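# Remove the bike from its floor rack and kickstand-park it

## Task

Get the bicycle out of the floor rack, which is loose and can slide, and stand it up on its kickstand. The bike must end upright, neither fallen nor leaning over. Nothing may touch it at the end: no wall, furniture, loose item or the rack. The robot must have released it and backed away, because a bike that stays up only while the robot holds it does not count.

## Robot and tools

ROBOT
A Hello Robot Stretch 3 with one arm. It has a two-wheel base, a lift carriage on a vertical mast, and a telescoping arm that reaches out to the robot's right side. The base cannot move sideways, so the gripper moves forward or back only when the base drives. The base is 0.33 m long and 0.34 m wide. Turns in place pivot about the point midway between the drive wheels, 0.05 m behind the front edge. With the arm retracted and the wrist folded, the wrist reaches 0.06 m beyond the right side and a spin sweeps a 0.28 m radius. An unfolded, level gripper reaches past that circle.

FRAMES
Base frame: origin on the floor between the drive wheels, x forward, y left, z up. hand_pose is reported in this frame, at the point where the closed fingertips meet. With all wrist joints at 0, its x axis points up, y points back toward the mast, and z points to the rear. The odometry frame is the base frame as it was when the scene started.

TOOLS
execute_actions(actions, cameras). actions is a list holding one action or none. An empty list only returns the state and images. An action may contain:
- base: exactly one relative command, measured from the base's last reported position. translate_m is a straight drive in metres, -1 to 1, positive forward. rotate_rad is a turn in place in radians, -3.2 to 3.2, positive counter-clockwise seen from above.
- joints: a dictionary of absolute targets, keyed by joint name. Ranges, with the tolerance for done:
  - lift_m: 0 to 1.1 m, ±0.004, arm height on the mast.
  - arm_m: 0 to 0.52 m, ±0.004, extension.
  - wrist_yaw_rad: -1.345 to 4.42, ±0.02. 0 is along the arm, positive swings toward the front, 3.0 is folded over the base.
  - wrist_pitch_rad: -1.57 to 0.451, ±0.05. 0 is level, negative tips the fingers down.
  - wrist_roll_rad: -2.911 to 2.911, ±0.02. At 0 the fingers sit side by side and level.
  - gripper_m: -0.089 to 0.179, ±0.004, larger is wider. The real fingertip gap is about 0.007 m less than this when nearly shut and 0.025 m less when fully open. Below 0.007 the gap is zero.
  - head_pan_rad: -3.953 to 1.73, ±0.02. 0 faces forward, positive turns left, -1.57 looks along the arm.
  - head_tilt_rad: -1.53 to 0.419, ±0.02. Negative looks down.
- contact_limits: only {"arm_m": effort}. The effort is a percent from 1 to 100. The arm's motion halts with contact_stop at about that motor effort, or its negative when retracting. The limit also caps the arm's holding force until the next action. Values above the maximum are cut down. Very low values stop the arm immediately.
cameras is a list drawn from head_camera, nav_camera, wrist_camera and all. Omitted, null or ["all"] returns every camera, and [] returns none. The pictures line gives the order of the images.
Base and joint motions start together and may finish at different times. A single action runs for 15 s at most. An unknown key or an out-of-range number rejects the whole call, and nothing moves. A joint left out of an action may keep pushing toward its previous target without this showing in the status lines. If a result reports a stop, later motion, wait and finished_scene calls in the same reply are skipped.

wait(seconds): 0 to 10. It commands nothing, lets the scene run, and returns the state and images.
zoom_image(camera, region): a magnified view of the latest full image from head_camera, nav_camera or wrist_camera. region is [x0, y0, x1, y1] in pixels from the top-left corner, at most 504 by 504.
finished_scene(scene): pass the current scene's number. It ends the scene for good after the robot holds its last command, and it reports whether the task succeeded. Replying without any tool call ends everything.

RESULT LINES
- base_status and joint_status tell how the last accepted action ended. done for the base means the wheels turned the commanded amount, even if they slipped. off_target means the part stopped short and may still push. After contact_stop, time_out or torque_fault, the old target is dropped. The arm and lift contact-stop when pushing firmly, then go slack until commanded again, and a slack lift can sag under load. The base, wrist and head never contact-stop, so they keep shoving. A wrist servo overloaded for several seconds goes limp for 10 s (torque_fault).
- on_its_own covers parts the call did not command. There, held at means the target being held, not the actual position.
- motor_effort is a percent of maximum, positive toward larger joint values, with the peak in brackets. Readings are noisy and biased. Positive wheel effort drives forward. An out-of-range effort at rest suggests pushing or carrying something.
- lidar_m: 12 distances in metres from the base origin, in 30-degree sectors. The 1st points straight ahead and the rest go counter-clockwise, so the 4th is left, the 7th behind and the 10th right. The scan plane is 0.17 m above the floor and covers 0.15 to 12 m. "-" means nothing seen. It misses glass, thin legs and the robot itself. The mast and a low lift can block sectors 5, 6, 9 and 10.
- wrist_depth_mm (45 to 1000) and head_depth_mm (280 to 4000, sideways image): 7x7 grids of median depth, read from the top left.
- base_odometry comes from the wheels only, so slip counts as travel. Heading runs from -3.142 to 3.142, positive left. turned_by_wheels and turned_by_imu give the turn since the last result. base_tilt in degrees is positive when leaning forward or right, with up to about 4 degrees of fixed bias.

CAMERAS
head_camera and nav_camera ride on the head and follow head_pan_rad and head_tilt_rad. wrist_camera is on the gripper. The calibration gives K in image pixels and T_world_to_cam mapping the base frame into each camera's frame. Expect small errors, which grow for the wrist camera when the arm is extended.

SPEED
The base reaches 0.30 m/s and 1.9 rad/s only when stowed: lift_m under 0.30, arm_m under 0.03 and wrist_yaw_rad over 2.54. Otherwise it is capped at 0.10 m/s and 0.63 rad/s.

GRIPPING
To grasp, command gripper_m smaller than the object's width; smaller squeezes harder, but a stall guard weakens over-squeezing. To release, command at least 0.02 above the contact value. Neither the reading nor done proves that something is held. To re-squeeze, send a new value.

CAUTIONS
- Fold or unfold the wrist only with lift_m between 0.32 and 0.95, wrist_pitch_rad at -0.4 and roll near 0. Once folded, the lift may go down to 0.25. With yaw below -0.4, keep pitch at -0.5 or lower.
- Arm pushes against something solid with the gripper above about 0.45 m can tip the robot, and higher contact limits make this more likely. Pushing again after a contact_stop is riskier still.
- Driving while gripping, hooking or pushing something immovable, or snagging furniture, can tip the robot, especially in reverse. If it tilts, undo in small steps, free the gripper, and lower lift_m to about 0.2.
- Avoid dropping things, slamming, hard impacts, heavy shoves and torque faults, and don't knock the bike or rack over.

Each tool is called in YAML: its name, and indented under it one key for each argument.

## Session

execute_actions:
  actions: []

Scene clock: 0.00 s.
base_odometry: x=+0.000 y=+0.000 heading=+0.000 (m, m, rad; odometry frame)
turned_by_wheels: +0.000 (rad since the last result)
turned_by_imu: +0.000 (rad since the last result)
base_tilt: forward=+1.2 right=+1.1 (deg)
lidar_m: 0.84 0.86 1.13 1.52 1.56 2.07 0.98 1.14 2.35 2.22 1.28 0.89
head_depth_mm: 844 841 834 829 824 819 813 / 837 833 823 821 814 808 804 / 827 820 814 811 804 798 795 / 819 812 808 804 796 792 782 / 808 802 800 792 787 785 778 / 801 794 789 785 779 773 769 / 790 785 782 775 769 765 760
base_status: not commanded
joint_positions: lift_m=+0.428 arm_m=-0.002 wrist_yaw_rad=+3.011 wrist_pitch_rad=-0.393 wrist_roll_rad=+0.001 gripper_m=+0.037 head_pan_rad=-0.002 head_tilt_rad=+0.004
joint_status: not commanded
motor_effort: left_wheel=+0 right_wheel=-1 lift_m=+22 arm_m=-1 wrist_yaw_rad=+0 wrist_pitch_rad=+4 wrist_roll_rad=+0 gripper_m=+0 head_pan_rad=+1 head_tilt_rad=+2 (%)
hand_pose: x=+0.0085 y=+0.0826 z=+0.4464 quat_wxyz=(+0.183, +0.701, +0.092, +0.683) (m; base frame)
wrist_depth_mm: - - - - - - 890 / - - - - - - 887 / - - - - - - 897 / - - - - - - 900 / 879 849 908 873 912 875 862 / 715 728 - 727 - 741 749 / 606 620 - 630 597 629 627
pictures: head_camera (sideways: a quarter turn clockwise sets it upright), nav_camera (sideways: a quarter turn counterclockwise sets it upright), wrist_camera
camera_calibration (this result's frames):
head_camera: T_world_to_cam=[[0.0223118, 0.0483081, -0.998583, 1.32688], [0.0334591, 0.998236, 0.0490389, -0.0646544], [0.999191, -0.0345059, 0.0206561, -0.0785545], [0, 0, 0, 1]] pos_world=[0.0510492, -0.00226916, 1.32979]
nav_camera: T_world_to_cam=[[0.000552558, -0.0327342, 0.999464, -1.25956], [0.0467133, -0.998372, -0.0327243, 0.0881562], [0.998908, 0.0467063, 0.000977465, -0.0555565], [0, 0, 0, 1]] pos_world=[0.0520738, 0.0493769, 1.26182]
wrist_camera: T_world_to_cam=[[0.993843, -0.110476, -0.00844307, 0.0110425], [-0.0621104, -0.492396, -0.868152, 0.468234], [0.091753, 0.863332, -0.496226, 0.307365], [0, 0, 0, 1]] pos_world=[-0.0100939, -0.0335812, 0.559114]
Images, in order (width x height): head_camera 896x504, nav_camera 672x504, wrist_camera 644x364.

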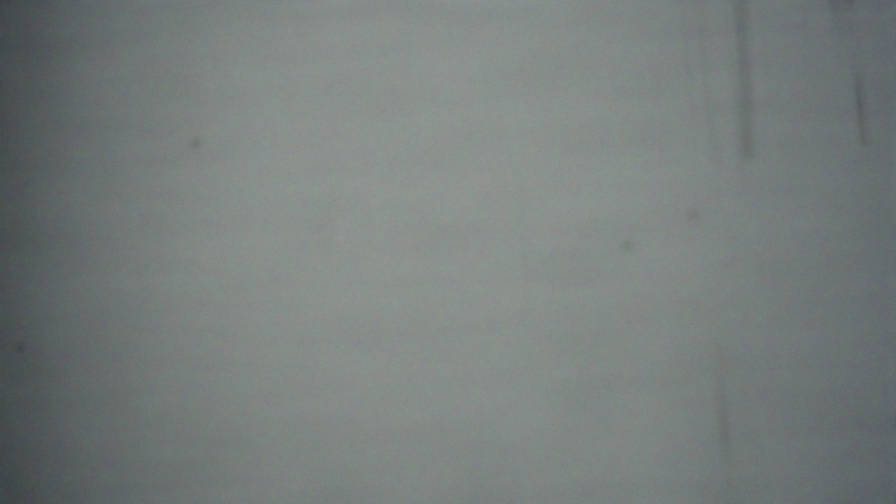

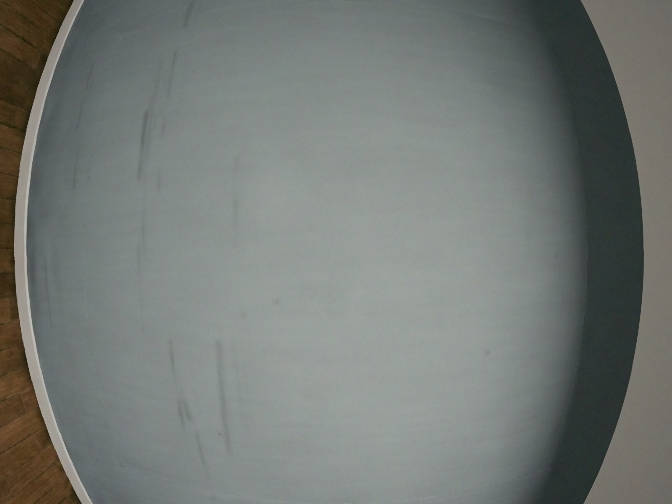

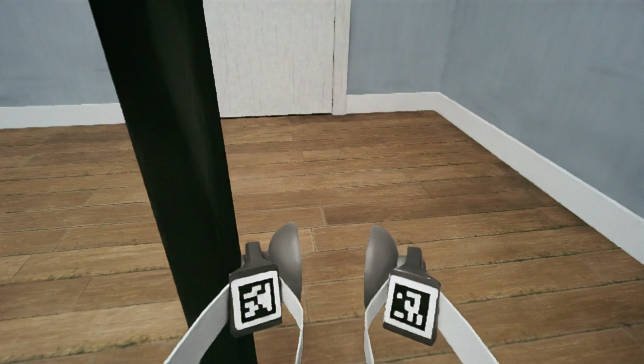

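execute_actions:
  actions:
    - {"joints":{"head_pan_rad":-2.9,"head_tilt_rad":-0.7}}
  cameras: ["head_camera","nav_camera"]

Scene clock: 9.53 s.
base_odometry: x=+0.000 y=+0.000 heading=+0.000 (m, m, rad; odometry frame)
turned_by_wheels: +0.000 (rad since the last result)
turned_by_imu: -0.001 (rad since the last result)
base_tilt: forward=+1.1 right=+1.2 (deg)
lidar_m: 0.84 0.86 1.14 1.52 1.56 2.07 0.98 1.14 2.35 2.22 1.27 0.89
head_depth_mm: 3222 3507 2780 2049 1631 1351 1151 / 3253 3575 2809 2074 1636 1359 1182 / 3346 3606 2786 2074 1634 1363 1161 / 3357 3677 2678 1994 1555 1359 1162 / 3346 3716 2459 1868 1658 1367 1164 / 3423 3778 2699 1959 1653 1368 1165 / 3447 3844 2876 2109 1658 1376 1164
base_status: not commanded
joint_positions: lift_m=+0.428 arm_m=-0.002 wrist_yaw_rad=+3.011 wrist_pitch_rad=-0.393 wrist_roll_rad=+0.001 gripper_m=+0.037 head_pan_rad=-2.893 head_tilt_rad=-0.691
joint_status: all done
motor_effort: left_wheel=+0(0) right_wheel=-1(1) lift_m=+22(23) arm_m=-1(1) wrist_yaw_rad=+0(1) wrist_pitch_rad=+4(3) wrist_roll_rad=+0(0) gripper_m=-1(0) head_pan_rad=-3(48) head_tilt_rad=-4(42) (%)
hand_pose: x=+0.0085 y=+0.0826 z=+0.4464 quat_wxyz=(+0.183, +0.701, +0.092, +0.683) (m; base frame)
wrist_depth_mm: - - - - - - 882 / - - - - - - 882 / - - - - - - 899 / - - - - - - 903 / 852 876 901 891 908 884 855 / 709 713 - 727 - 735 726 / 612 614 - 618 616 625 630
pictures: head_camera (sideways: a quarter turn clockwise sets it upright), nav_camera (sideways: a quarter turn counterclockwise sets it upright)
camera_calibration (this result's frames):
head_camera: T_world_to_cam=[[0.615152, 0.106421, -0.781193, 1.03941], [0.191904, -0.981259, 0.0174397, -0.024451], [-0.764696, -0.160642, -0.624046, 0.771252], [0, 0, 0, 1]] pos_world=[-0.0449266, -0.0107116, 1.2937]
nav_camera: T_world_to_cam=[[-0.628851, -0.126015, 0.767246, -0.952562], [-0.261707, 0.963507, -0.0562509, 0.120625], [-0.732158, -0.236167, -0.638882, 0.787728], [0, 0, 0, 1]] pos_world=[0.00929015, -0.0502245, 1.2409]
Images, in order (width x height): head_camera 896x504, nav_camera 672x504.

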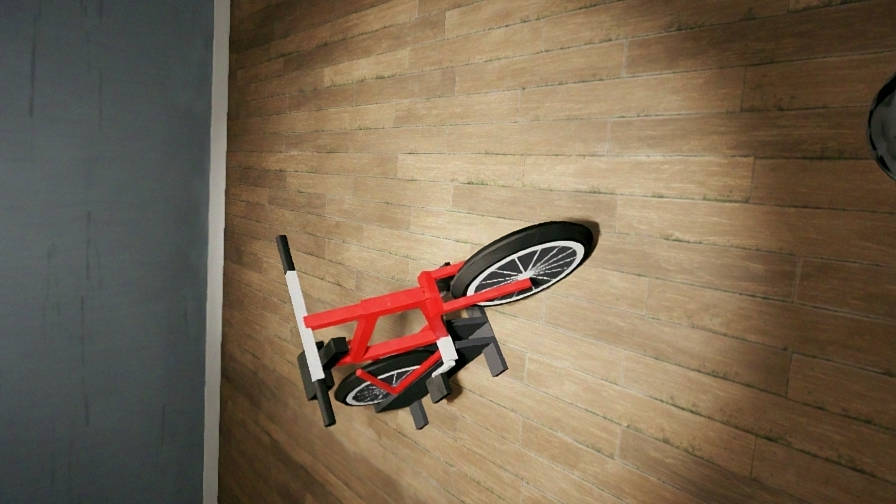

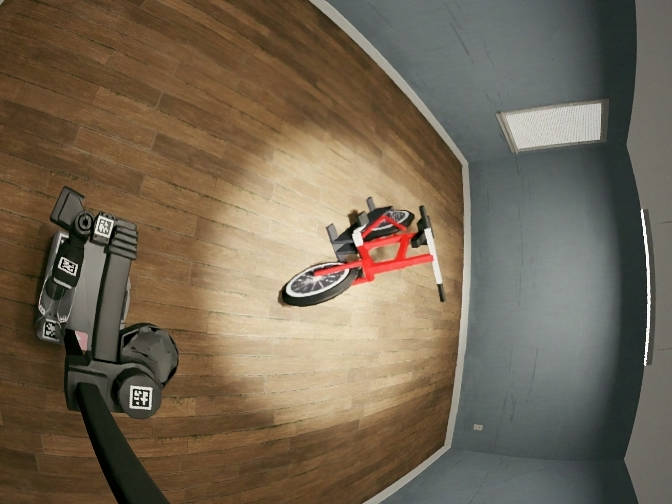

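execute_actions:
  actions:
    - {"base":{"rotate_rad":2.9},"joints":{"lift_m":0.25,"head_pan_rad":0}}
  cameras: []

execute_actions:
  actions:
    - {"base":{"translate_m":1.0}}
  cameras: []

execute_actions:
  actions:
    - {"base":{"rotate_rad":0.6}}
  cameras: []

execute_actions:
  actions:
    - {"base":{"translate_m":0.95}}
  cameras: []

execute_actions:
  actions:
    - {"base":{"rotate_rad":-2.74},"joints":{"head_pan_rad":-1.5,"head_tilt_rad":-0.9}}
  cameras: ["head_camera","nav_camera"]

Scene clock: 28.17 s.
base_odometry: x=+0.000 y=+0.000 heading=+2.900 (m, m, rad; odometry frame)
turned_by_wheels: +2.900 (rad since the last result)
turned_by_imu: +2.901 (rad since the last result)
base_tilt: forward=+1.1 right=+1.1 (deg)
lidar_m: 2.91 0.98 2.62 2.22 1.81 1.00 0.85 0.85 0.96 1.53 1.52 1.75
head_depth_mm: 2038 2183 2357 2052 1628 1353 1151 / 2403 2599 2667 2066 1644 1359 1157 / 2882 3212 2791 2066 1639 1362 1157 / 3437 3779 2826 2078 1650 1366 1163 / 3423 3733 2832 2106 1653 1365 1163 / 3262 3591 2851 2092 1658 1370 1162 / 3173 3470 2873 2087 1402 1368 1167
base_status: done
joint_positions: lift_m=+0.250 arm_m=-0.002 wrist_yaw_rad=+3.011 wrist_pitch_rad=-0.394 wrist_roll_rad=+0.001 gripper_m=+0.037 head_pan_rad=-0.007 head_tilt_rad=-0.692
joint_status: all done
motor_effort: left_wheel=-1(5) right_wheel=+1(8) lift_m=+19(19) arm_m=-1(1) wrist_yaw_rad=+0(0) wrist_pitch_rad=+4(4) wrist_roll_rad=-1(0) gripper_m=+0(0) head_pan_rad=+4(53) head_tilt_rad=-4(5) (%)
hand_pose: x=+0.0084 y=+0.0824 z=+0.2683 quat_wxyz=(+0.184, +0.701, +0.093, +0.683) (m; base frame)
wrist_depth_mm: - - - - - - - / - - - - - - - / 993 995 - - - - - / 742 744 754 748 761 758 776 / 589 597 615 602 628 604 610 / 491 511 - 517 - 502 497 / - - - - 414 429 426
pictures: none
No camera images: the call's "cameras" was empty. Leave "cameras" out to get every camera's image.

Scene clock: 33.10 s.
base_odometry: x=-0.971 y=+0.239 heading=+2.900 (m, m, rad; odometry frame)
turned_by_wheels: +0.000 (rad since the last result)
turned_by_imu: +0.001 (rad since the last result)
base_tilt: forward=+1.1 right=+1.1 (deg)
lidar_m: 2.36 2.96 1.00 0.38 2.52 2.12 1.81 1.80 1.45 1.25 1.25 1.42
head_depth_mm: 1643 1775 1908 1977 1642 1357 1150 / 1938 2105 2306 2070 1628 1358 1159 / 2363 2583 2665 2078 1651 1360 1159 / 2646 2991 2811 2085 1645 1363 1165 / 2555 2870 2839 2093 1656 1360 1163 / 2472 2723 2826 2085 1661 1368 1163 / 2386 2617 2822 2099 1661 1369 1171
base_status: done
joint_positions: lift_m=+0.250 arm_m=-0.002 wrist_yaw_rad=+3.011 wrist_pitch_rad=-0.394 wrist_roll_rad=+0.001 gripper_m=+0.037 head_pan_rad=-0.007 head_tilt_rad=-0.692
joint_status: not commanded
motor_effort: left_wheel=-1(6) right_wheel=+1(7) lift_m=+19(18) arm_m=-1(1) wrist_yaw_rad=+1(1) wrist_pitch_rad=+4(4) wrist_roll_rad=+0(1) gripper_m=+1(0) head_pan_rad=+5(5) head_tilt_rad=-3(4) (%)
hand_pose: x=+0.0084 y=+0.0824 z=+0.2683 quat_wxyz=(+0.184, +0.701, +0.093, +0.683) (m; base frame)
wrist_depth_mm: - - - 527 - - - / - - 419 552 - - - / - - 433 621 968 - - / 741 747 479 683 754 778 763 / 587 586 595 598 624 605 605 / 492 506 - 511 - 499 500 / - - - - 413 422 428
pictures: none
No camera images: the call's "cameras" was empty. Leave "cameras" out to get every camera's image.

Scene clock: 34.60 s.
base_odometry: x=-0.971 y=+0.239 heading=-2.783 (m, m, rad; odometry frame)
turned_by_wheels: +0.600 (rad since the last result)
turned_by_imu: +0.600 (rad since the last result)
base_tilt: forward=+1.2 right=+1.1 (deg)
lidar_m: 2.98 1.01 0.37 2.52 2.04 1.80 1.81 1.39 1.25 1.25 1.49 2.71
head_depth_mm: 2381 2621 2781 2068 1647 1350 1157 / 2427 2728 2795 2058 1653 1359 1158 / 2484 2808 2806 2081 1647 1364 1156 / 2562 2862 2844 2068 1644 1364 1168 / 2624 2961 2821 2081 1652 1363 1168 / 2690 3033 2847 2094 1657 1373 1166 / 2743 3127 2860 2093 1668 1369 1165
base_status: done
joint_positions: lift_m=+0.250 arm_m=-0.002 wrist_yaw_rad=+3.011 wrist_pitch_rad=-0.394 wrist_roll_rad=+0.001 gripper_m=+0.037 head_pan_rad=-0.007 head_tilt_rad=-0.692
joint_status: not commanded
motor_effort: left_wheel=-1(4) right_wheel=+1(6) lift_m=+19(19) arm_m=-1(1) wrist_yaw_rad=-1(0) wrist_pitch_rad=+4(4) wrist_roll_rad=+0(0) gripper_m=+0(0) head_pan_rad=+4(4) head_tilt_rad=-4(4) (%)
hand_pose: x=+0.0084 y=+0.0824 z=+0.2683 quat_wxyz=(+0.184, +0.701, +0.093, +0.683) (m; base frame)
wrist_depth_mm: - - - - - 412 514 / - - - - - 449 629 / 999 999 - - 439 485 757 / 738 740 750 768 493 576 733 / 586 601 615 604 578 604 601 / 490 508 - 511 - 497 503 / - - - - 413 423 426
pictures: none
No camera images: the call's "cameras" was empty. Leave "cameras" out to get every camera's image.

Scene clock: 39.47 s.
base_odometry: x=-1.861 y=-0.093 heading=-2.784 (m, m, rad; odometry frame)
turned_by_wheels: +0.000 (rad since the last result)
turned_by_imu: +0.001 (rad since the last result)
base_tilt: forward=+1.2 right=+1.1 (deg)
lidar_m: 2.06 2.44 2.23 0.62 0.68 0.67 2.72 1.74 1.53 1.54 1.83 2.05
head_depth_mm: 1631 1821 2079 2062 1628 1353 1153 / 1671 1878 2130 2062 1647 1360 1157 / 1714 1923 2193 2069 1640 1356 1160 / 1759 1965 2262 2070 1644 1362 1162 / 1812 2041 2331 2101 1652 1367 1160 / 1833 2102 2415 2089 1656 1374 1165 / 1886 2160 2480 2105 1662 1376 1167
base_status: done
joint_positions: lift_m=+0.250 arm_m=-0.002 wrist_yaw_rad=+3.011 wrist_pitch_rad=-0.394 wrist_roll_rad=+0.001 gripper_m=+0.037 head_pan_rad=-0.007 head_tilt_rad=-0.692
joint_status: not commanded
motor_effort: left_wheel=-1(6) right_wheel=+1(6) lift_m=+19(19) arm_m=-2(1) wrist_yaw_rad=+1(1) wrist_pitch_rad=+4(4) wrist_roll_rad=-1(0) gripper_m=+1(1) head_pan_rad=+5(4) head_tilt_rad=-4(4) (%)
hand_pose: x=+0.0084 y=+0.0824 z=+0.2683 quat_wxyz=(+0.184, +0.701, +0.093, +0.683) (m; base frame)
wrist_depth_mm: - - 602 669 - - - / - - 642 713 - - - / 486 926 680 760 - - - / 741 745 706 754 762 762 764 / 588 586 622 594 625 600 598 / 488 509 - 514 - 500 496 / - - - - 413 425 427
pictures: none
No camera images: the call's "cameras" was empty. Leave "cameras" out to get every camera's image.

Scene clock: 42.20 s.
base_odometry: x=-1.861 y=-0.093 heading=+0.760 (m, m, rad; odometry frame)
turned_by_wheels: -2.740 (rad since the last result)
turned_by_imu: -2.745 (rad since the last result)
base_tilt: forward=+1.2 right=+1.1 (deg)
lidar_m: 1.87 1.55 1.53 1.70 2.07 2.05 2.28 2.24 0.63 0.62 0.67 2.71
head_depth_mm: 2042 2312 2032 1682 1200 1233 1095 / 2203 2410 2047 1680 1156 1240 1113 / 2379 2534 2043 954 1225 1241 1136 / 2602 2576 2041 1676 1232 1247 1139 / 2857 2592 2060 1692 1374 1215 1098 / 2899 2635 2053 1572 1211 1242 1100 / 2679 2627 2038 1677 1177 1245 1096
base_status: done
joint_positions: lift_m=+0.250 arm_m=-0.002 wrist_yaw_rad=+3.011 wrist_pitch_rad=-0.394 wrist_roll_rad=+0.001 gripper_m=+0.037 head_pan_rad=-1.493 head_tilt_rad=-0.889
joint_status: all done
motor_effort: left_wheel=+2(9) right_wheel=-2(6) lift_m=+19(19) arm_m=-2(2) wrist_yaw_rad=+1(0) wrist_pitch_rad=+4(4) wrist_roll_rad=+0(0) gripper_m=+0(1) head_pan_rad=-4(46) head_tilt_rad=-6(26) (%)
hand_pose: x=+0.0084 y=+0.0824 z=+0.2683 quat_wxyz=(+0.184, +0.701, +0.093, +0.683) (m; base frame)
wrist_depth_mm: - - - - - - - / - - - - - - - / 987 995 - - - - - / 740 747 750 755 763 774 765 / 587 589 631 599 627 605 608 / 491 510 - 517 - 499 500 / - - - - 410 429 428
pictures: head_camera (sideways: a quarter turn clockwise sets it upright), nav_camera (sideways: a quarter turn counterclockwise sets it upright)
camera_calibration (this result's frames):
head_camera: T_world_to_cam=[[-0.010974, 0.76531, -0.643569, 0.863869], [0.999791, 0.0195128, 0.00615565, -0.0146855], [0.0172688, -0.643366, -0.765364, 0.950282], [0, 0, 0, 1]] pos_world=[0.00775228, -0.0494613, 1.28336]
nav_camera: T_world_to_cam=[[0.0277065, -0.779062, 0.626335, -0.772936], [-0.994896, -0.0823098, -0.0583703, 0.127841], [0.0970276, -0.621521, -0.777366, 0.962778], [0, 0, 0, 1]] pos_world=[0.0551883, 0.00674434, 1.24001]
Images, in order (width x height): head_camera 896x504, nav_camera 672x504.

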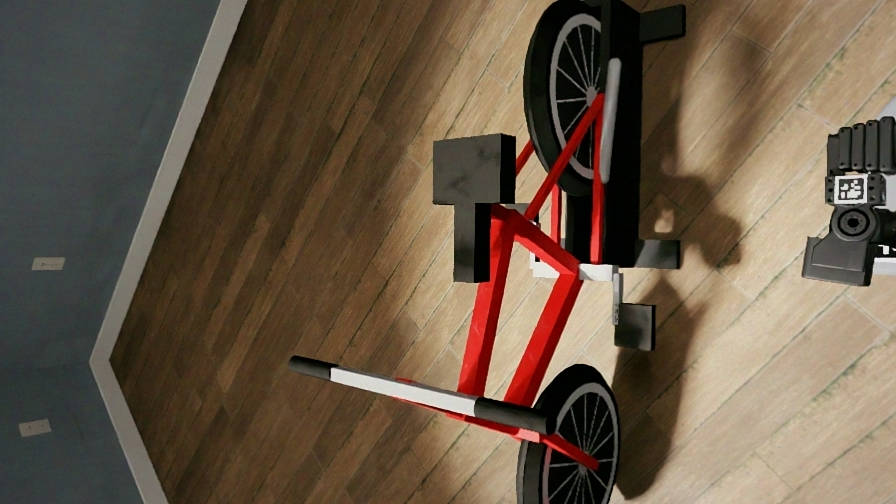

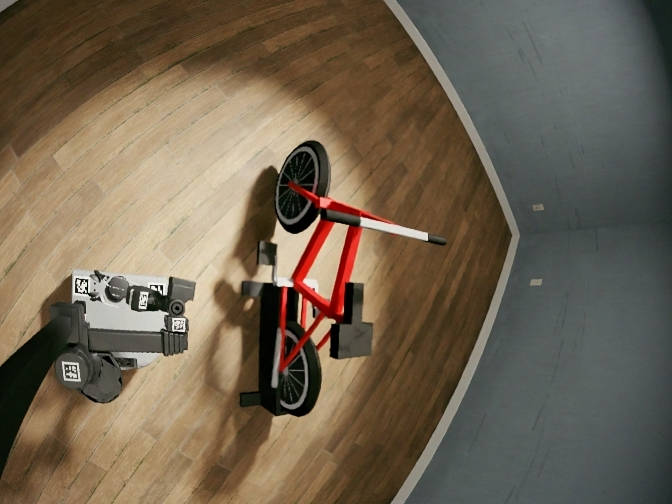

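execute_actions:
  actions:
    - {"base":{"translate_m":-0.25},"joints":{"lift_m":0.34}}
  cameras: []

execute_actions:
  actions:
    - {"joints":{"wrist_yaw_rad":0,"gripper_m":0.0,"head_tilt_rad":-1.1}}
  cameras: []

execute_actions:
  actions:
    - {"joints":{"arm_m":0.2,"lift_m":0.29}}
  cameras: ["head_camera","wrist_camera"]

Scene clock: 53.17 s.
base_odometry: x=-2.042 y=-0.266 heading=+0.760 (m, m, rad; odometry frame)
turned_by_wheels: +0.000 (rad since the last result)
turned_by_imu: -0.002 (rad since the last result)
base_tilt: forward=+1.1 right=+1.2 (deg)
lidar_m: 2.07 1.71 1.70 1.89 1.87 1.86 2.06 2.07 0.63 0.61 0.81 0.88
head_depth_mm: 1882 2128 2042 1679 1424 1245 1095 / 2040 2313 2037 1666 1427 1244 1117 / 2209 2412 2039 1680 1203 1240 1133 / 2418 2581 2052 1682 1159 1243 1152 / 2643 2605 2035 1599 1235 1239 1095 / 2932 2611 2043 1677 1240 1243 1099 / 2835 2626 2047 1680 1374 1220 1094
base_status: done
joint_positions: lift_m=+0.340 arm_m=-0.002 wrist_yaw_rad=+3.011 wrist_pitch_rad=-0.394 wrist_roll_rad=+0.001 gripper_m=+0.037 head_pan_rad=-1.493 head_tilt_rad=-0.889
joint_status: all done
motor_effort: left_wheel=+2(6) right_wheel=-2(8) lift_m=+27(27) arm_m=-2(2) wrist_yaw_rad=+1(0) wrist_pitch_rad=+4(4) wrist_roll_rad=+0(1) gripper_m=+0(0) head_pan_rad=-2(3) head_tilt_rad=-5(5) (%)
hand_pose: x=+0.0084 y=+0.0824 z=+0.3579 quat_wxyz=(+0.184, +0.701, +0.093, +0.683) (m; base frame)
wrist_depth_mm: - - - - - - - / - - - - - - - / - - - - - - - / 908 927 925 934 946 958 946 / 731 723 775 733 775 753 761 / 604 607 - 618 - 619 614 / 518 511 - 531 502 523 527
pictures: none
No camera images: the call's "cameras" was empty. Leave "cameras" out to get every camera's image.

Scene clock: 55.70 s.
base_odometry: x=-2.042 y=-0.266 heading=+0.760 (m, m, rad; odometry frame)
turned_by_wheels: +0.000 (rad since the last result)
turned_by_imu: +0.000 (rad since the last result)
base_tilt: forward=+1.2 right=+1.1 (deg)
lidar_m: 2.07 1.70 1.70 1.88 1.87 1.86 2.07 2.07 0.63 0.61 0.80 0.88
head_depth_mm: 2013 1900 1650 1457 1313 1183 1098 / 2121 1906 1653 1457 1314 1200 - / 2210 1898 1652 1234 1303 - - / 2214 1891 1652 1191 1320 - - / 2235 1900 948 1272 1304 1182 1080 / 2227 1886 1645 1249 1297 1178 1079 / 2227 1895 1638 1413 1298 1179 1079
base_status: not commanded
joint_positions: lift_m=+0.340 arm_m=-0.002 wrist_yaw_rad=+0.004 wrist_pitch_rad=-0.394 wrist_roll_rad=+0.001 gripper_m=+0.000 head_pan_rad=-1.493 head_tilt_rad=-1.086
joint_status: all done
motor_effort: left_wheel=+1(1) right_wheel=-2(2) lift_m=+27(26) arm_m=-2(2) wrist_yaw_rad=-4(6) wrist_pitch_rad=+4(4) wrist_roll_rad=-1(0) gripper_m=-2(81) head_pan_rad=-3(4) head_tilt_rad=-7(27) (%)
hand_pose: x=-0.0207 y=-0.3704 z=+0.3579 quat_wxyz=(+0.694, +0.140, -0.693, -0.138) (m; base frame)
wrist_depth_mm: - 390 - - - - - / - 378 - - - - - / - - 389 380 384 - - / 453 510 430 413 411 938 953 / 550 465 444 438 450 748 747 / 601 512 497 - 471 604 613 / 510 508 520 510 503 525 521
pictures: none
No camera images: the call's "cameras" was empty. Leave "cameras" out to get every camera's image.

Scene clock: 58.43 s.
base_odometry: x=-2.042 y=-0.266 heading=+0.760 (m, m, rad; odometry frame)
turned_by_wheels: +0.000 (rad since the last result)
turned_by_imu: -0.001 (rad since the last result)
base_tilt: forward=+1.2 right=+1.1 (deg)
lidar_m: 2.07 1.70 1.69 1.88 1.87 1.86 2.07 2.08 0.63 0.61 0.80 0.88
head_depth_mm: 2022 1902 1652 1460 1305 1185 1097 / 2146 1911 1652 1463 1307 1201 - / 2197 1893 1639 1231 1286 - - / 2257 1892 1643 1168 1290 1212 - / 2237 1889 947 1274 1299 1181 1074 / 2233 1892 1645 1245 1302 1178 1076 / 2216 1893 1636 1407 1300 1184 1076
base_status: not commanded
joint_positions: lift_m=+0.290 arm_m=+0.200 wrist_yaw_rad=+0.002 wrist_pitch_rad=-0.394 wrist_roll_rad=+0.001 gripper_m=+0.000 head_pan_rad=-1.493 head_tilt_rad=-1.086
joint_status: all done
motor_effort: left_wheel=+2(2) right_wheel=-2(2) lift_m=+19(22) arm_m=+4(4) wrist_yaw_rad=-3(3) wrist_pitch_rad=+4(4) wrist_roll_rad=-1(0) gripper_m=-2(2) head_pan_rad=-3(2) head_tilt_rad=-7(7) (%)
hand_pose: x=-0.0210 y=-0.5720 z=+0.3082 quat_wxyz=(+0.693, +0.139, -0.693, -0.138) (m; base frame)
wrist_depth_mm: - - - - - - - / - - - 171 - - - / - 983 173 167 167 177 - / 161 193 182 180 177 177 796 / 338 178 200 193 194 193 222 / 330 232 199 - 216 214 513 / 238 248 236 238 253 242 455
pictures: head_camera (sideways: a quarter turn clockwise sets it upright), wrist_camera
camera_calibration (this result's frames):
head_camera: T_world_to_cam=[[-0.0194206, 0.876265, -0.481438, 0.6527], [0.999801, 0.0192314, -0.00532775, 0.000264698], [0.00459021, -0.481446, -0.876464, 1.09479], [0, 0, 0, 1]] pos_world=[0.0073859, -0.0448619, 1.27378]
wrist_camera: T_world_to_cam=[[-0.999712, -0.0224471, -0.00847754, -0.0246835], [-0.00382057, 0.497716, -0.867332, 0.5914], [0.0236885, -0.867049, -0.497659, -0.184072], [0, 0, 0, 1]] pos_world=[-0.0180566, -0.454502, 0.421126]
Images, in order (width x height): head_camera 896x504, wrist_camera 644x364.

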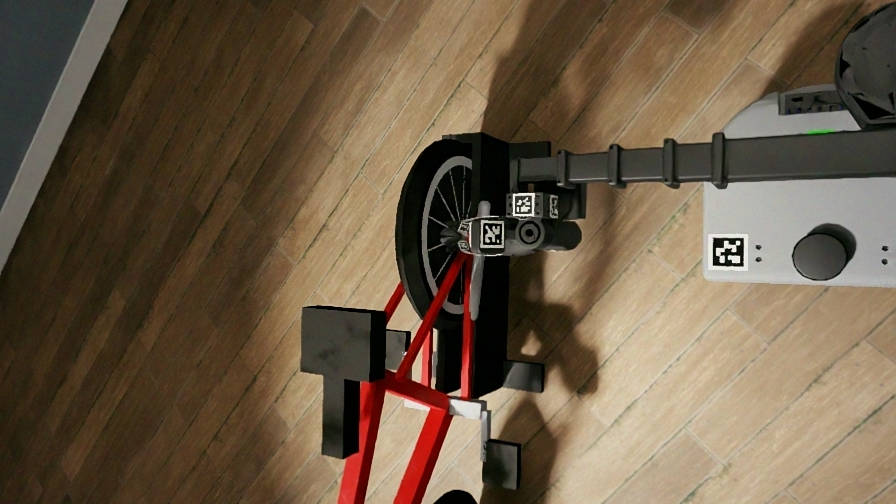

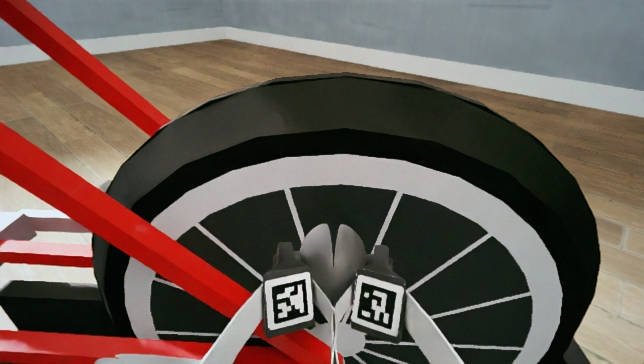

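execute_actions:
  actions:
    - {"joints":{"arm_m":0.185}}
  cameras: []

execute_actions:
  actions:
    - {"joints":{"lift_m":0.1}}
  cameras: ["head_camera","wrist_camera"]

Scene clock: 62.33 s.
base_odometry: x=-2.042 y=-0.266 heading=+0.760 (m, m, rad; odometry frame)
turned_by_wheels: +0.000 (rad since the last result)
turned_by_imu: -0.001 (rad since the last result)
base_tilt: forward=+1.2 right=+1.1 (deg)
lidar_m: 2.07 1.71 1.70 1.88 1.87 1.86 2.06 2.08 0.63 0.61 0.81 0.87
head_depth_mm: 2025 1894 1653 1460 1303 1186 1095 / 2130 1898 1649 1460 1309 1193 - / 2205 1896 1648 1225 1266 - - / 2238 1893 1648 1168 1289 1214 - / 2233 1890 947 1272 1300 1181 1081 / 2238 1884 1640 1241 1305 1180 1080 / 2235 1893 1645 1402 1305 1179 1075
base_status: not commanded
joint_positions: lift_m=+0.290 arm_m=+0.185 wrist_yaw_rad=+0.002 wrist_pitch_rad=-0.394 wrist_roll_rad=+0.001 gripper_m=+0.000 head_pan_rad=-1.493 head_tilt_rad=-1.086
joint_status: all done
motor_effort: left_wheel=+2(1) right_wheel=-2(2) lift_m=+19(19) arm_m=-5(4) wrist_yaw_rad=-3(3) wrist_pitch_rad=+4(4) wrist_roll_rad=+0(0) gripper_m=-2(2) head_pan_rad=-3(3) head_tilt_rad=-7(7) (%)
hand_pose: x=-0.0210 y=-0.5576 z=+0.3082 quat_wxyz=(+0.693, +0.139, -0.693, -0.138) (m; base frame)
wrist_depth_mm: - - - - - - - / - - - 184 186 - - / - 966 188 181 180 190 - / 367 201 199 196 193 194 849 / 340 213 216 211 213 210 618 / 346 255 234 - 237 234 533 / 252 241 242 238 275 263 457
pictures: none
No camera images: the call's "cameras" was empty. Leave "cameras" out to get every camera's image.

Scene clock: 64.33 s.
base_odometry: x=-2.042 y=-0.266 heading=+0.760 (m, m, rad; odometry frame)
turned_by_wheels: +0.000 (rad since the last result)
turned_by_imu: +0.000 (rad since the last result)
base_tilt: forward=+1.2 right=+1.1 (deg)
lidar_m: 2.07 1.71 1.70 1.88 1.87 1.86 2.06 2.07 0.63 0.61 0.81 0.88
head_depth_mm: 2026 1901 1653 1460 1309 1188 1094 / 2129 1902 1644 1462 1308 1200 - / 2206 1889 1648 1238 1325 - - / 2223 1888 1645 1185 1290 1215 - / 2234 1888 951 1253 1306 1182 1079 / 2228 1894 1004 1283 1301 1184 1082 / 2240 1894 1639 1388 1299 1176 1076
base_status: not commanded
joint_positions: lift_m=+0.192 arm_m=+0.185 wrist_yaw_rad=+0.000 wrist_pitch_rad=-0.338 wrist_roll_rad=+0.001 gripper_m=+0.000 head_pan_rad=-1.493 head_tilt_rad=-1.087
joint_status: lift_m contact_stop (moved -0.098 of -0.190)
on_its_own: lift_m is slack since a contact_stop, until your next command for it (your +0.100 is given up)
motor_effort: left_wheel=+2(1) right_wheel=-2(3) lift_m=+22(23) arm_m=+4(4) wrist_yaw_rad=+1(4) wrist_pitch_rad=-12(18) wrist_roll_rad=-1(1) gripper_m=-1(2) head_pan_rad=-4(3) head_tilt_rad=-7(7) (%)
hand_pose: x=-0.0216 y=-0.5633 z=+0.2230 quat_wxyz=(+0.697, +0.119, -0.697, -0.120) (m; base frame)
wrist_depth_mm: 145 164 159 158 155 154 163 / - 157 170 169 167 165 166 / 936 183 181 180 179 176 175 / 280 200 177 195 192 191 189 / 230 212 212 206 210 206 209 / 222 186 179 - 219 222 228 / 237 233 231 227 224 217 214
pictures: head_camera (sideways: a quarter turn clockwise sets it upright), wrist_camera
camera_calibration (this result's frames):
head_camera: T_world_to_cam=[[-0.0194508, 0.876673, -0.480693, 0.65173], [0.999801, 0.0192343, -0.00537718, 0.000329047], [0.00453175, -0.480702, -0.876872, 1.09532], [0, 0, 0, 1]] pos_world=[0.00738398, -0.0448381, 1.27374]
wrist_camera: T_world_to_cam=[[-0.999763, -0.0205046, -0.00733218, -0.0249185], [-0.00264157, 0.448416, -0.893821, 0.491313], [0.0216153, -0.89359, -0.448364, -0.245011], [0, 0, 0, 1]] pos_world=[-0.0183187, -0.439763, 0.32911]
Images, in order (width x height): head_camera 896x504, wrist_camera 644x364.

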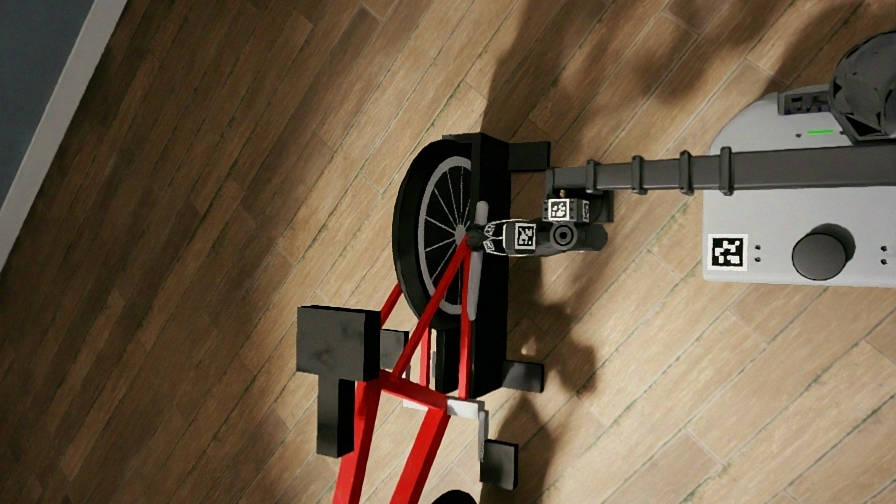

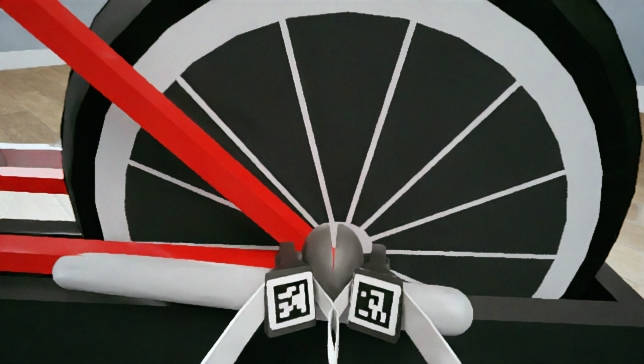

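execute_actions:
  actions:
    - {"base":{"translate_m":-0.06},"joints":{"lift_m":0.3,"wrist_pitch_rad":-0.9}}
  cameras: []

execute_actions:
  actions:
    - {"joints":{"arm_m":0.29}}
  cameras: ["head_camera","wrist_camera"]

Scene clock: 74.80 s.
base_odometry: x=-2.085 y=-0.307 heading=+0.760 (m, m, rad; odometry frame)
turned_by_wheels: +0.000 (rad since the last result)
turned_by_imu: +0.045 (rad since the last result)
base_tilt: forward=+1.2 right=+1.2 (deg)
lidar_m: 2.05 1.74 1.73 1.97 1.83 1.82 2.07 2.03 0.62 0.61 0.65 0.92
head_depth_mm: 2015 1893 1645 1451 1308 1184 1092 / 2119 1891 1644 1452 1306 1201 - / 2214 1887 1647 1254 1286 - - / 2212 1882 1637 1179 1286 1208 - / 2203 1881 1584 1222 1303 1181 1081 / 2212 1874 945 1324 1302 1181 1074 / 2212 1883 1551 1424 1300 1178 1077
base_status: done
joint_positions: lift_m=+0.300 arm_m=+0.185 wrist_yaw_rad=+0.001 wrist_pitch_rad=-0.906 wrist_roll_rad=+0.003 gripper_m=+0.000 head_pan_rad=-1.497 head_tilt_rad=-1.090
joint_status: all done
motor_effort: left_wheel=+1(15) right_wheel=-1(47) lift_m=+26(28) arm_m=+1(4) wrist_yaw_rad=-2(15) wrist_pitch_rad=+1(50) wrist_roll_rad=-1(3) gripper_m=-2(4) head_pan_rad=-2(3) head_tilt_rad=-5(7) (%)
hand_pose: x=-0.0214 y=-0.4689 z=+0.2220 quat_wxyz=(+0.635, +0.309, -0.636, -0.310) (m; base frame)
wrist_depth_mm: 291 216 202 205 199 195 223 / 329 245 237 239 234 227 526 / 300 287 236 227 272 270 486 / 391 372 355 335 321 307 437 / 393 407 407 404 393 390 399 / 376 375 376 - 373 362 372 / 350 350 350 344 341 346 348
pictures: none
No camera images: the call's "cameras" was empty. Leave "cameras" out to get every camera's image.

Scene clock: 77.27 s.
base_odometry: x=-2.085 y=-0.307 heading=+0.760 (m, m, rad; odometry frame)
turned_by_wheels: +0.000 (rad since the last result)
turned_by_imu: -0.001 (rad since the last result)
base_tilt: forward=+1.1 right=+1.1 (deg)
lidar_m: 2.05 1.74 1.73 1.96 1.83 1.82 2.07 2.03 0.64 0.62 0.66 0.92
head_depth_mm: 2014 1900 1651 1464 1309 1185 1094 / 2135 1888 1644 1458 1307 1200 - / 2219 1900 1648 1271 1302 - - / 2244 1880 1640 1143 1302 1215 - / 2212 1886 1580 1250 1303 1185 1080 / 2208 1902 1033 1290 1298 1180 1078 / 2223 1877 1585 1383 1303 1176 1075
base_status: not commanded
joint_positions: lift_m=+0.301 arm_m=+0.289 wrist_yaw_rad=-0.002 wrist_pitch_rad=-0.924 wrist_roll_rad=+0.003 gripper_m=+0.000 head_pan_rad=-1.497 head_tilt_rad=-1.090
joint_status: all done
motor_effort: left_wheel=+0(0) right_wheel=+0(2) lift_m=+11(26) arm_m=+13(15) wrist_yaw_rad=+2(3) wrist_pitch_rad=+6(10) wrist_roll_rad=-2(2) gripper_m=-2(3) head_pan_rad=-1(1) head_tilt_rad=-5(5) (%)
hand_pose: x=-0.0219 y=-0.5690 z=+0.2203 quat_wxyz=(+0.632, +0.314, -0.634, -0.317) (m; base frame)
wrist_depth_mm: 115 114 111 108 106 104 102 / 137 135 131 128 125 121 119 / 129 151 161 155 151 146 142 / 203 199 177 198 191 185 191 / 199 192 187 235 232 229 241 / 362 371 364 - 309 293 364 / 342 351 347 344 341 332 347
pictures: head_camera (sideways: a quarter turn clockwise sets it upright), wrist_camera
camera_calibration (this result's frames):
head_camera: T_world_to_cam=[[-0.0165829, 0.878072, -0.478241, 0.648519], [0.999859, 0.0158657, -0.00553967, 0.000540218], [0.00272341, -0.478266, -0.878211, 1.09707], [0, 0, 0, 1]] pos_world=[0.00722639, -0.0447634, 1.27361]
wrist_camera: T_world_to_cam=[[-0.999786, -0.00854902, -0.0188585, -0.0160658], [0.00194941, 0.867875, -0.496778, 0.642831], [0.0206138, -0.496708, -0.867673, 0.0669328], [0, 0, 0, 1]] pos_world=[-0.0186952, -0.524788, 0.377117]
Images, in order (width x height): head_camera 896x504, wrist_camera 644x364.

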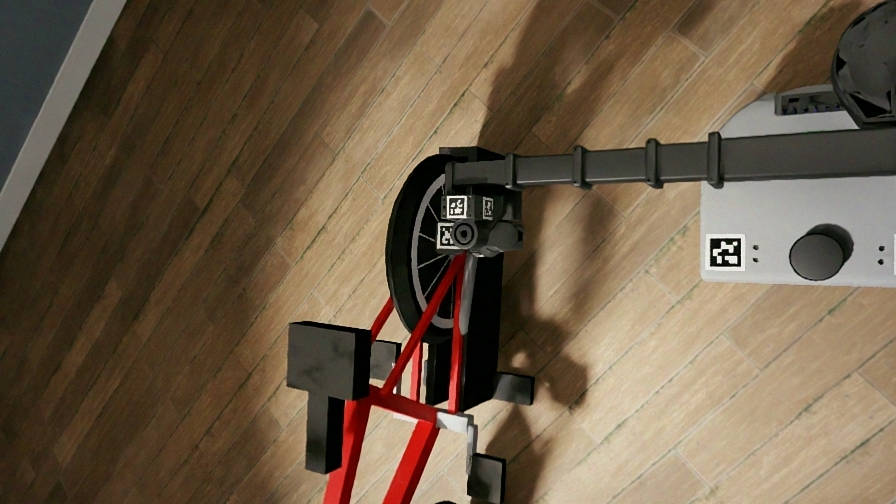

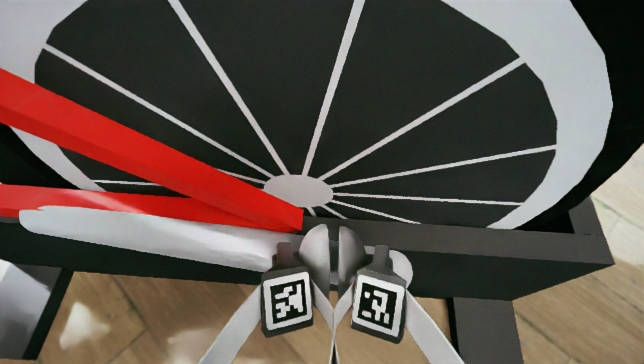

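execute_actions:
  actions:
    - {"joints":{"arm_m":0.15,"lift_m":0.36}}
  cameras: ["head_camera","wrist_camera"]

Scene clock: 84.73 s.
base_odometry: x=-2.085 y=-0.307 heading=+0.760 (m, m, rad; odometry frame)
turned_by_wheels: +0.000 (rad since the last result)
turned_by_imu: -0.001 (rad since the last result)
base_tilt: forward=+1.2 right=+1.1 (deg)
lidar_m: 2.05 1.74 1.73 1.96 1.83 1.82 2.07 2.04 0.64 0.62 0.66 0.92
head_depth_mm: 2019 1892 1649 1459 1302 1182 1093 / 2108 1890 1639 1454 1305 1202 - / 2208 1906 1635 1274 - - - / 2221 1886 1637 1177 1291 1212 - / 2225 1871 1582 1250 1303 1176 1080 / 2219 1869 1032 1287 1299 1181 1079 / 2224 1879 1583 1385 1297 1179 1077
base_status: not commanded
joint_positions: lift_m=+0.360 arm_m=+0.150 wrist_yaw_rad=-0.002 wrist_pitch_rad=-0.914 wrist_roll_rad=+0.003 gripper_m=+0.000 head_pan_rad=-1.497 head_tilt_rad=-1.090
joint_status: all done
motor_effort: left_wheel=+0(0) right_wheel=-1(0) lift_m=+26(26) arm_m=-5(11) wrist_yaw_rad=+2(2) wrist_pitch_rad=+4(7) wrist_roll_rad=-1(1) gripper_m=-2(3) head_pan_rad=-2(1) head_tilt_rad=-6(5) (%)
hand_pose: x=-0.0219 y=-0.4327 z=+0.2809 quat_wxyz=(+0.633, +0.311, -0.636, -0.313) (m; base frame)
wrist_depth_mm: 372 281 259 262 256 263 687 / 398 324 308 306 301 317 609 / 375 364 314 309 347 368 557 / 510 470 454 433 413 495 503 / 465 457 466 479 453 465 464 / 439 432 430 - 432 432 431 / 402 403 404 400 398 403 399
pictures: head_camera (sideways: a quarter turn clockwise sets it upright), wrist_camera
camera_calibration (this result's frames):
head_camera: T_world_to_cam=[[-0.0165828, 0.878072, -0.478241, 0.648519], [0.999859, 0.0158656, -0.00553967, 0.000540218], [0.00272336, -0.478266, -0.878211, 1.09707], [0, 0, 0, 1]] pos_world=[0.00722638, -0.0447634, 1.27361]
wrist_camera: T_world_to_cam=[[-0.999786, -0.00922584, -0.018531, -0.0141204], [0.00141863, 0.862551, -0.505968, 0.554858], [0.0206519, -0.505886, -0.862353, 0.181736], [0, 0, 0, 1]] pos_world=[-0.0186577, -0.386786, 0.437199]
Images, in order (width x height): head_camera 896x504, wrist_camera 644x364.

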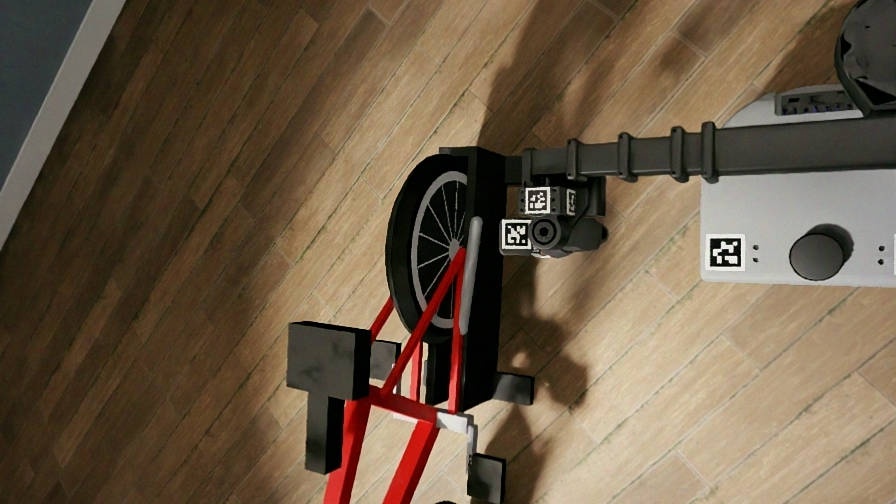

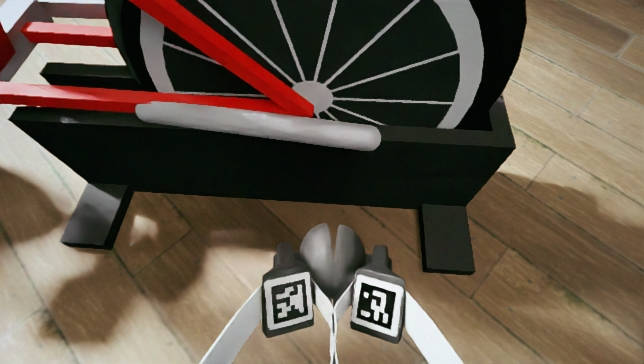

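execute_actions:
  actions:
    - {"base":{"translate_m":-0.02},"joints":{"arm_m":0.30}}
  cameras: []

execute_actions:
  actions:
    - {"joints":{"lift_m":0.15}}
  cameras: ["head_camera","wrist_camera"]

Scene clock: 92.90 s.
base_odometry: x=-2.100 y=-0.321 heading=+0.760 (m, m, rad; odometry frame)
turned_by_wheels: +0.000 (rad since the last result)
turned_by_imu: -0.001 (rad since the last result)
base_tilt: forward=+1.1 right=+1.1 (deg)
lidar_m: 2.06 1.75 1.74 1.99 1.81 1.81 2.06 2.02 2.02 0.62 0.65 0.92
head_depth_mm: 2001 1885 1643 1468 1307 1184 1096 / 2125 1887 1650 1456 1304 1189 - / 2211 1884 1642 1503 1301 - - / 2209 1897 1638 1201 1305 1212 - / 2222 1887 1600 1219 1307 1177 1076 / 2214 1883 999 1290 1295 1176 1078 / 2207 1875 1555 1372 1303 1176 1080
base_status: done
joint_positions: lift_m=+0.360 arm_m=+0.300 wrist_yaw_rad=-0.002 wrist_pitch_rad=-0.914 wrist_roll_rad=+0.003 gripper_m=+0.000 head_pan_rad=-1.497 head_tilt_rad=-1.090
joint_status: all done
motor_effort: left_wheel=+1(3) right_wheel=+0(5) lift_m=+26(26) arm_m=+4(1) wrist_yaw_rad=+2(2) wrist_pitch_rad=+4(4) wrist_roll_rad=-2(1) gripper_m=-2(2) head_pan_rad=+0(1) head_tilt_rad=-5(5) (%)
hand_pose: x=-0.0219 y=-0.5821 z=+0.2809 quat_wxyz=(+0.633, +0.311, -0.636, -0.313) (m; base frame)
wrist_depth_mm: 114 110 108 108 113 692 680 / 123 118 115 113 118 130 606 / 148 144 139 135 132 140 553 / 173 185 179 172 165 164 502 / 246 197 225 217 222 228 462 / 392 240 232 - 277 277 429 / 393 402 403 398 392 394 401
pictures: none
No camera images: the call's "cameras" was empty. Leave "cameras" out to get every camera's image.

Scene clock: 95.27 s.
base_odometry: x=-2.100 y=-0.321 heading=+0.760 (m, m, rad; odometry frame)
turned_by_wheels: +0.000 (rad since the last result)
turned_by_imu: -0.007 (rad since the last result)
base_tilt: forward=+1.2 right=+1.2 (deg)
lidar_m: 2.07 1.75 1.75 1.98 1.81 1.81 2.04 2.02 2.01 0.62 0.65 0.91
head_depth_mm: 2005 1891 1649 1460 1307 1185 1093 / 2128 1887 1644 1453 1308 1199 - / 2198 1887 1644 1398 1303 - - / 2215 1885 1639 1129 1305 1212 - / 2219 1885 1640 1204 1303 1178 1079 / 2228 1872 928 1286 1300 1176 1077 / 2210 1901 1548 1397 1302 1182 1077
base_status: not commanded
joint_positions: lift_m=+0.247 arm_m=+0.300 wrist_yaw_rad=+0.003 wrist_pitch_rad=-0.851 wrist_roll_rad=+0.005 gripper_m=+0.000 head_pan_rad=-1.497 head_tilt_rad=-1.090
joint_status: lift_m contact_stop (moved -0.112 of -0.210)
on_its_own: lift_m is slack since a contact_stop, until your next command for it (your +0.150 is given up)
motor_effort: left_wheel=+2(5) right_wheel=-3(6) lift_m=+22(24) arm_m=+3(6) wrist_yaw_rad=-4(7) wrist_pitch_rad=-14(18) wrist_roll_rad=-2(2) gripper_m=-3(3) head_pan_rad=-2(1) head_tilt_rad=-5(5) (%)
hand_pose: x=-0.0212 y=-0.5955 z=+0.1776 quat_wxyz=(+0.643, +0.292, -0.645, -0.292) (m; base frame)
wrist_depth_mm: - 82 79 78 77 75 74 / 99 96 93 91 89 87 85 / 119 116 113 109 106 103 101 / 110 135 141 136 132 127 124 / 145 131 166 168 172 166 182 / 136 137 180 - 180 180 177 / 308 299 129 126 288 279 307
pictures: head_camera (sideways: a quarter turn clockwise sets it upright), wrist_camera
camera_calibration (this result's frames):
head_camera: T_world_to_cam=[[-0.0165789, 0.878071, -0.478244, 0.648522], [0.999859, 0.0158613, -0.0055395, 0.000540001], [0.00272149, -0.478268, -0.87821, 1.09707], [0, 0, 0, 1]] pos_world=[0.0072262, -0.0447635, 1.27361]
wrist_camera: T_world_to_cam=[[-0.999726, -0.0136564, -0.0190239, -0.0194042], [-0.000687513, 0.829126, -0.559062, 0.63254], [0.023408, -0.558895, -0.828908, -0.0271458], [0, 0, 0, 1]] pos_world=[-0.0183286, -0.539891, 0.330758]
Images, in order (width x height): head_camera 896x504, wrist_camera 644x364.

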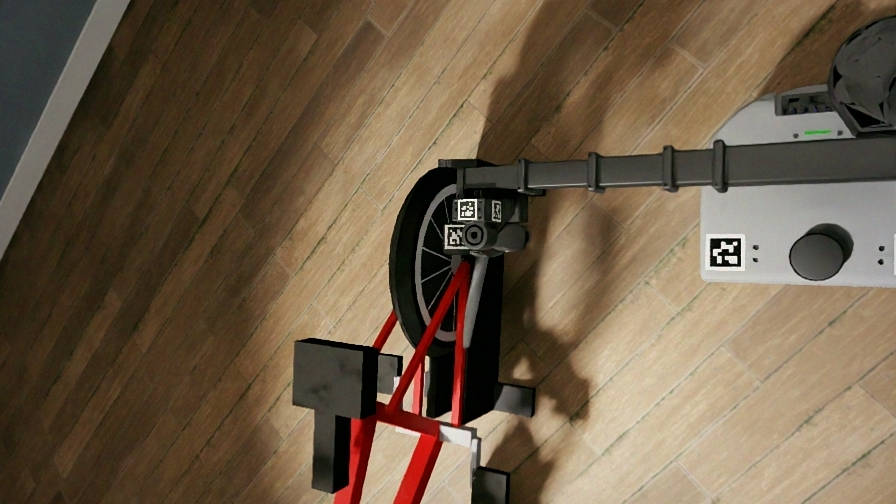

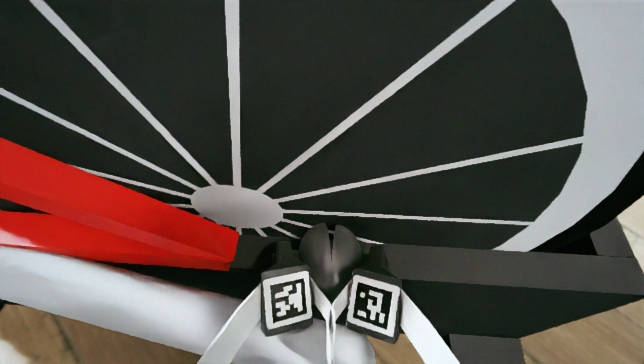

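execute_actions:
  actions:
    - {"joints":{"arm_m":0.22,"lift_m":0.255}}
  cameras: []

execute_actions:
  actions:
    - {"joints":{"arm_m":0.12,"lift_m":0.16}}
  cameras: ["head_camera","wrist_camera"]

Scene clock: 100.73 s.
base_odometry: x=-2.100 y=-0.321 heading=+0.760 (m, m, rad; odometry frame)
turned_by_wheels: +0.000 (rad since the last result)
turned_by_imu: -0.001 (rad since the last result)
base_tilt: forward=+1.1 right=+1.1 (deg)
lidar_m: 2.07 1.75 1.74 1.98 1.81 1.81 2.04 2.01 2.02 0.51 0.64 0.91
head_depth_mm: 1993 1892 1654 1458 1307 1186 1094 / 2122 1887 1643 1461 1302 1203 - / 2200 1876 1640 1322 1285 - - / 2221 1888 1644 1186 1281 1215 - / 2202 1879 1645 1208 1300 1181 1079 / 2217 1873 927 1290 1300 1179 1078 / 2216 1881 1549 1404 1300 1179 1075
base_status: not commanded
joint_positions: lift_m=+0.255 arm_m=+0.220 wrist_yaw_rad=-0.002 wrist_pitch_rad=-0.865 wrist_roll_rad=+0.005 gripper_m=+0.000 head_pan_rad=-1.497 head_tilt_rad=-1.090
joint_status: all done
motor_effort: left_wheel=+1(2) right_wheel=-1(3) lift_m=+24(26) arm_m=-6(10) wrist_yaw_rad=+2(2) wrist_pitch_rad=-10(14) wrist_roll_rad=-2(2) gripper_m=-2(3) head_pan_rad=+0(1) head_tilt_rad=-5(5) (%)
hand_pose: x=-0.0219 y=-0.5131 z=+0.1829 quat_wxyz=(+0.640, +0.295, -0.643, -0.298) (m; base frame)
wrist_depth_mm: 162 162 170 167 164 160 534 / 200 196 188 194 190 186 482 / 191 201 219 226 228 226 444 / 286 187 264 257 248 240 395 / 357 356 182 319 324 354 366 / 343 339 338 - 330 327 335 / 313 313 313 310 304 303 311
pictures: none
No camera images: the call's "cameras" was empty. Leave "cameras" out to get every camera's image.

Scene clock: 102.70 s.
base_odometry: x=-2.100 y=-0.321 heading=+0.760 (m, m, rad; odometry frame)
turned_by_wheels: +0.000 (rad since the last result)
turned_by_imu: +0.000 (rad since the last result)
base_tilt: forward=+1.1 right=+1.2 (deg)
lidar_m: 2.07 1.75 1.75 1.98 1.81 1.81 2.04 2.02 2.01 0.62 0.65 0.91
head_depth_mm: 2006 1887 1643 1455 1310 1188 1094 / 2128 1895 1640 1456 1304 1199 - / 2194 1889 1646 1356 1330 - - / 2223 1884 1646 1192 1333 1216 - / 2224 1873 1636 1208 1301 1187 1081 / 2223 1881 925 1284 1296 1176 1081 / 2222 1871 1565 1406 1301 1179 1077
base_status: not commanded
joint_positions: lift_m=+0.246 arm_m=+0.120 wrist_yaw_rad=-0.003 wrist_pitch_rad=-0.906 wrist_roll_rad=+0.004 gripper_m=+0.000 head_pan_rad=-1.497 head_tilt_rad=-1.090
joint_status: lift_m contact_stop (moved -0.009 of -0.095); the others done
on_its_own: lift_m is slack since a contact_stop, until your next command for it (your +0.160 is given up)
motor_effort: left_wheel=+1(1) right_wheel=-1(5) lift_m=+22(25) arm_m=-5(8) wrist_yaw_rad=+1(11) wrist_pitch_rad=+2(10) wrist_roll_rad=-2(2) gripper_m=-3(3) head_pan_rad=-1(1) head_tilt_rad=-5(5) (%)
hand_pose: x=-0.0220 y=-0.4044 z=+0.1681 quat_wxyz=(+0.634, +0.308, -0.637, -0.311) (m; base frame)
wrist_depth_mm: 282 277 271 267 270 269 509 / 337 330 321 312 304 311 460 / 392 405 392 383 371 407 414 / 375 378 380 378 368 371 378 / 351 348 345 352 346 348 346 / 321 321 319 - 320 319 319 / 301 298 300 295 295 296 298
pictures: head_camera (sideways: a quarter turn clockwise sets it upright), wrist_camera
camera_calibration (this result's frames):
head_camera: T_world_to_cam=[[-0.0165789, 0.878071, -0.478244, 0.648522], [0.999859, 0.0158613, -0.0055395, 0.000540001], [0.00272149, -0.478268, -0.87821, 1.09707], [0, 0, 0, 1]] pos_world=[0.0072262, -0.0447635, 1.27361]
wrist_camera: T_world_to_cam=[[-0.999788, -0.00836447, -0.0188035, -0.0156335], [0.00245573, 0.858663, -0.512535, 0.472913], [0.020433, -0.512472, -0.858461, 0.0955132], [0, 0, 0, 1]] pos_world=[-0.0187431, -0.357256, 0.324085]
Images, in order (width x height): head_camera 896x504, wrist_camera 644x364.

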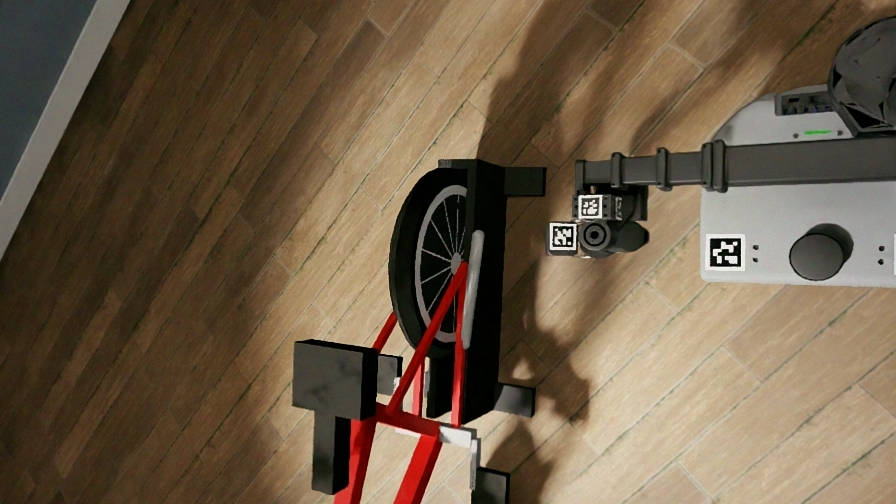

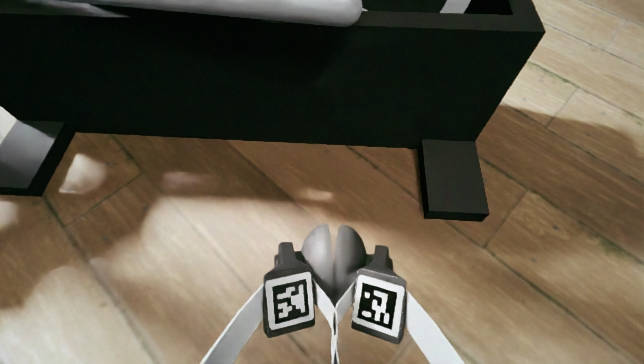

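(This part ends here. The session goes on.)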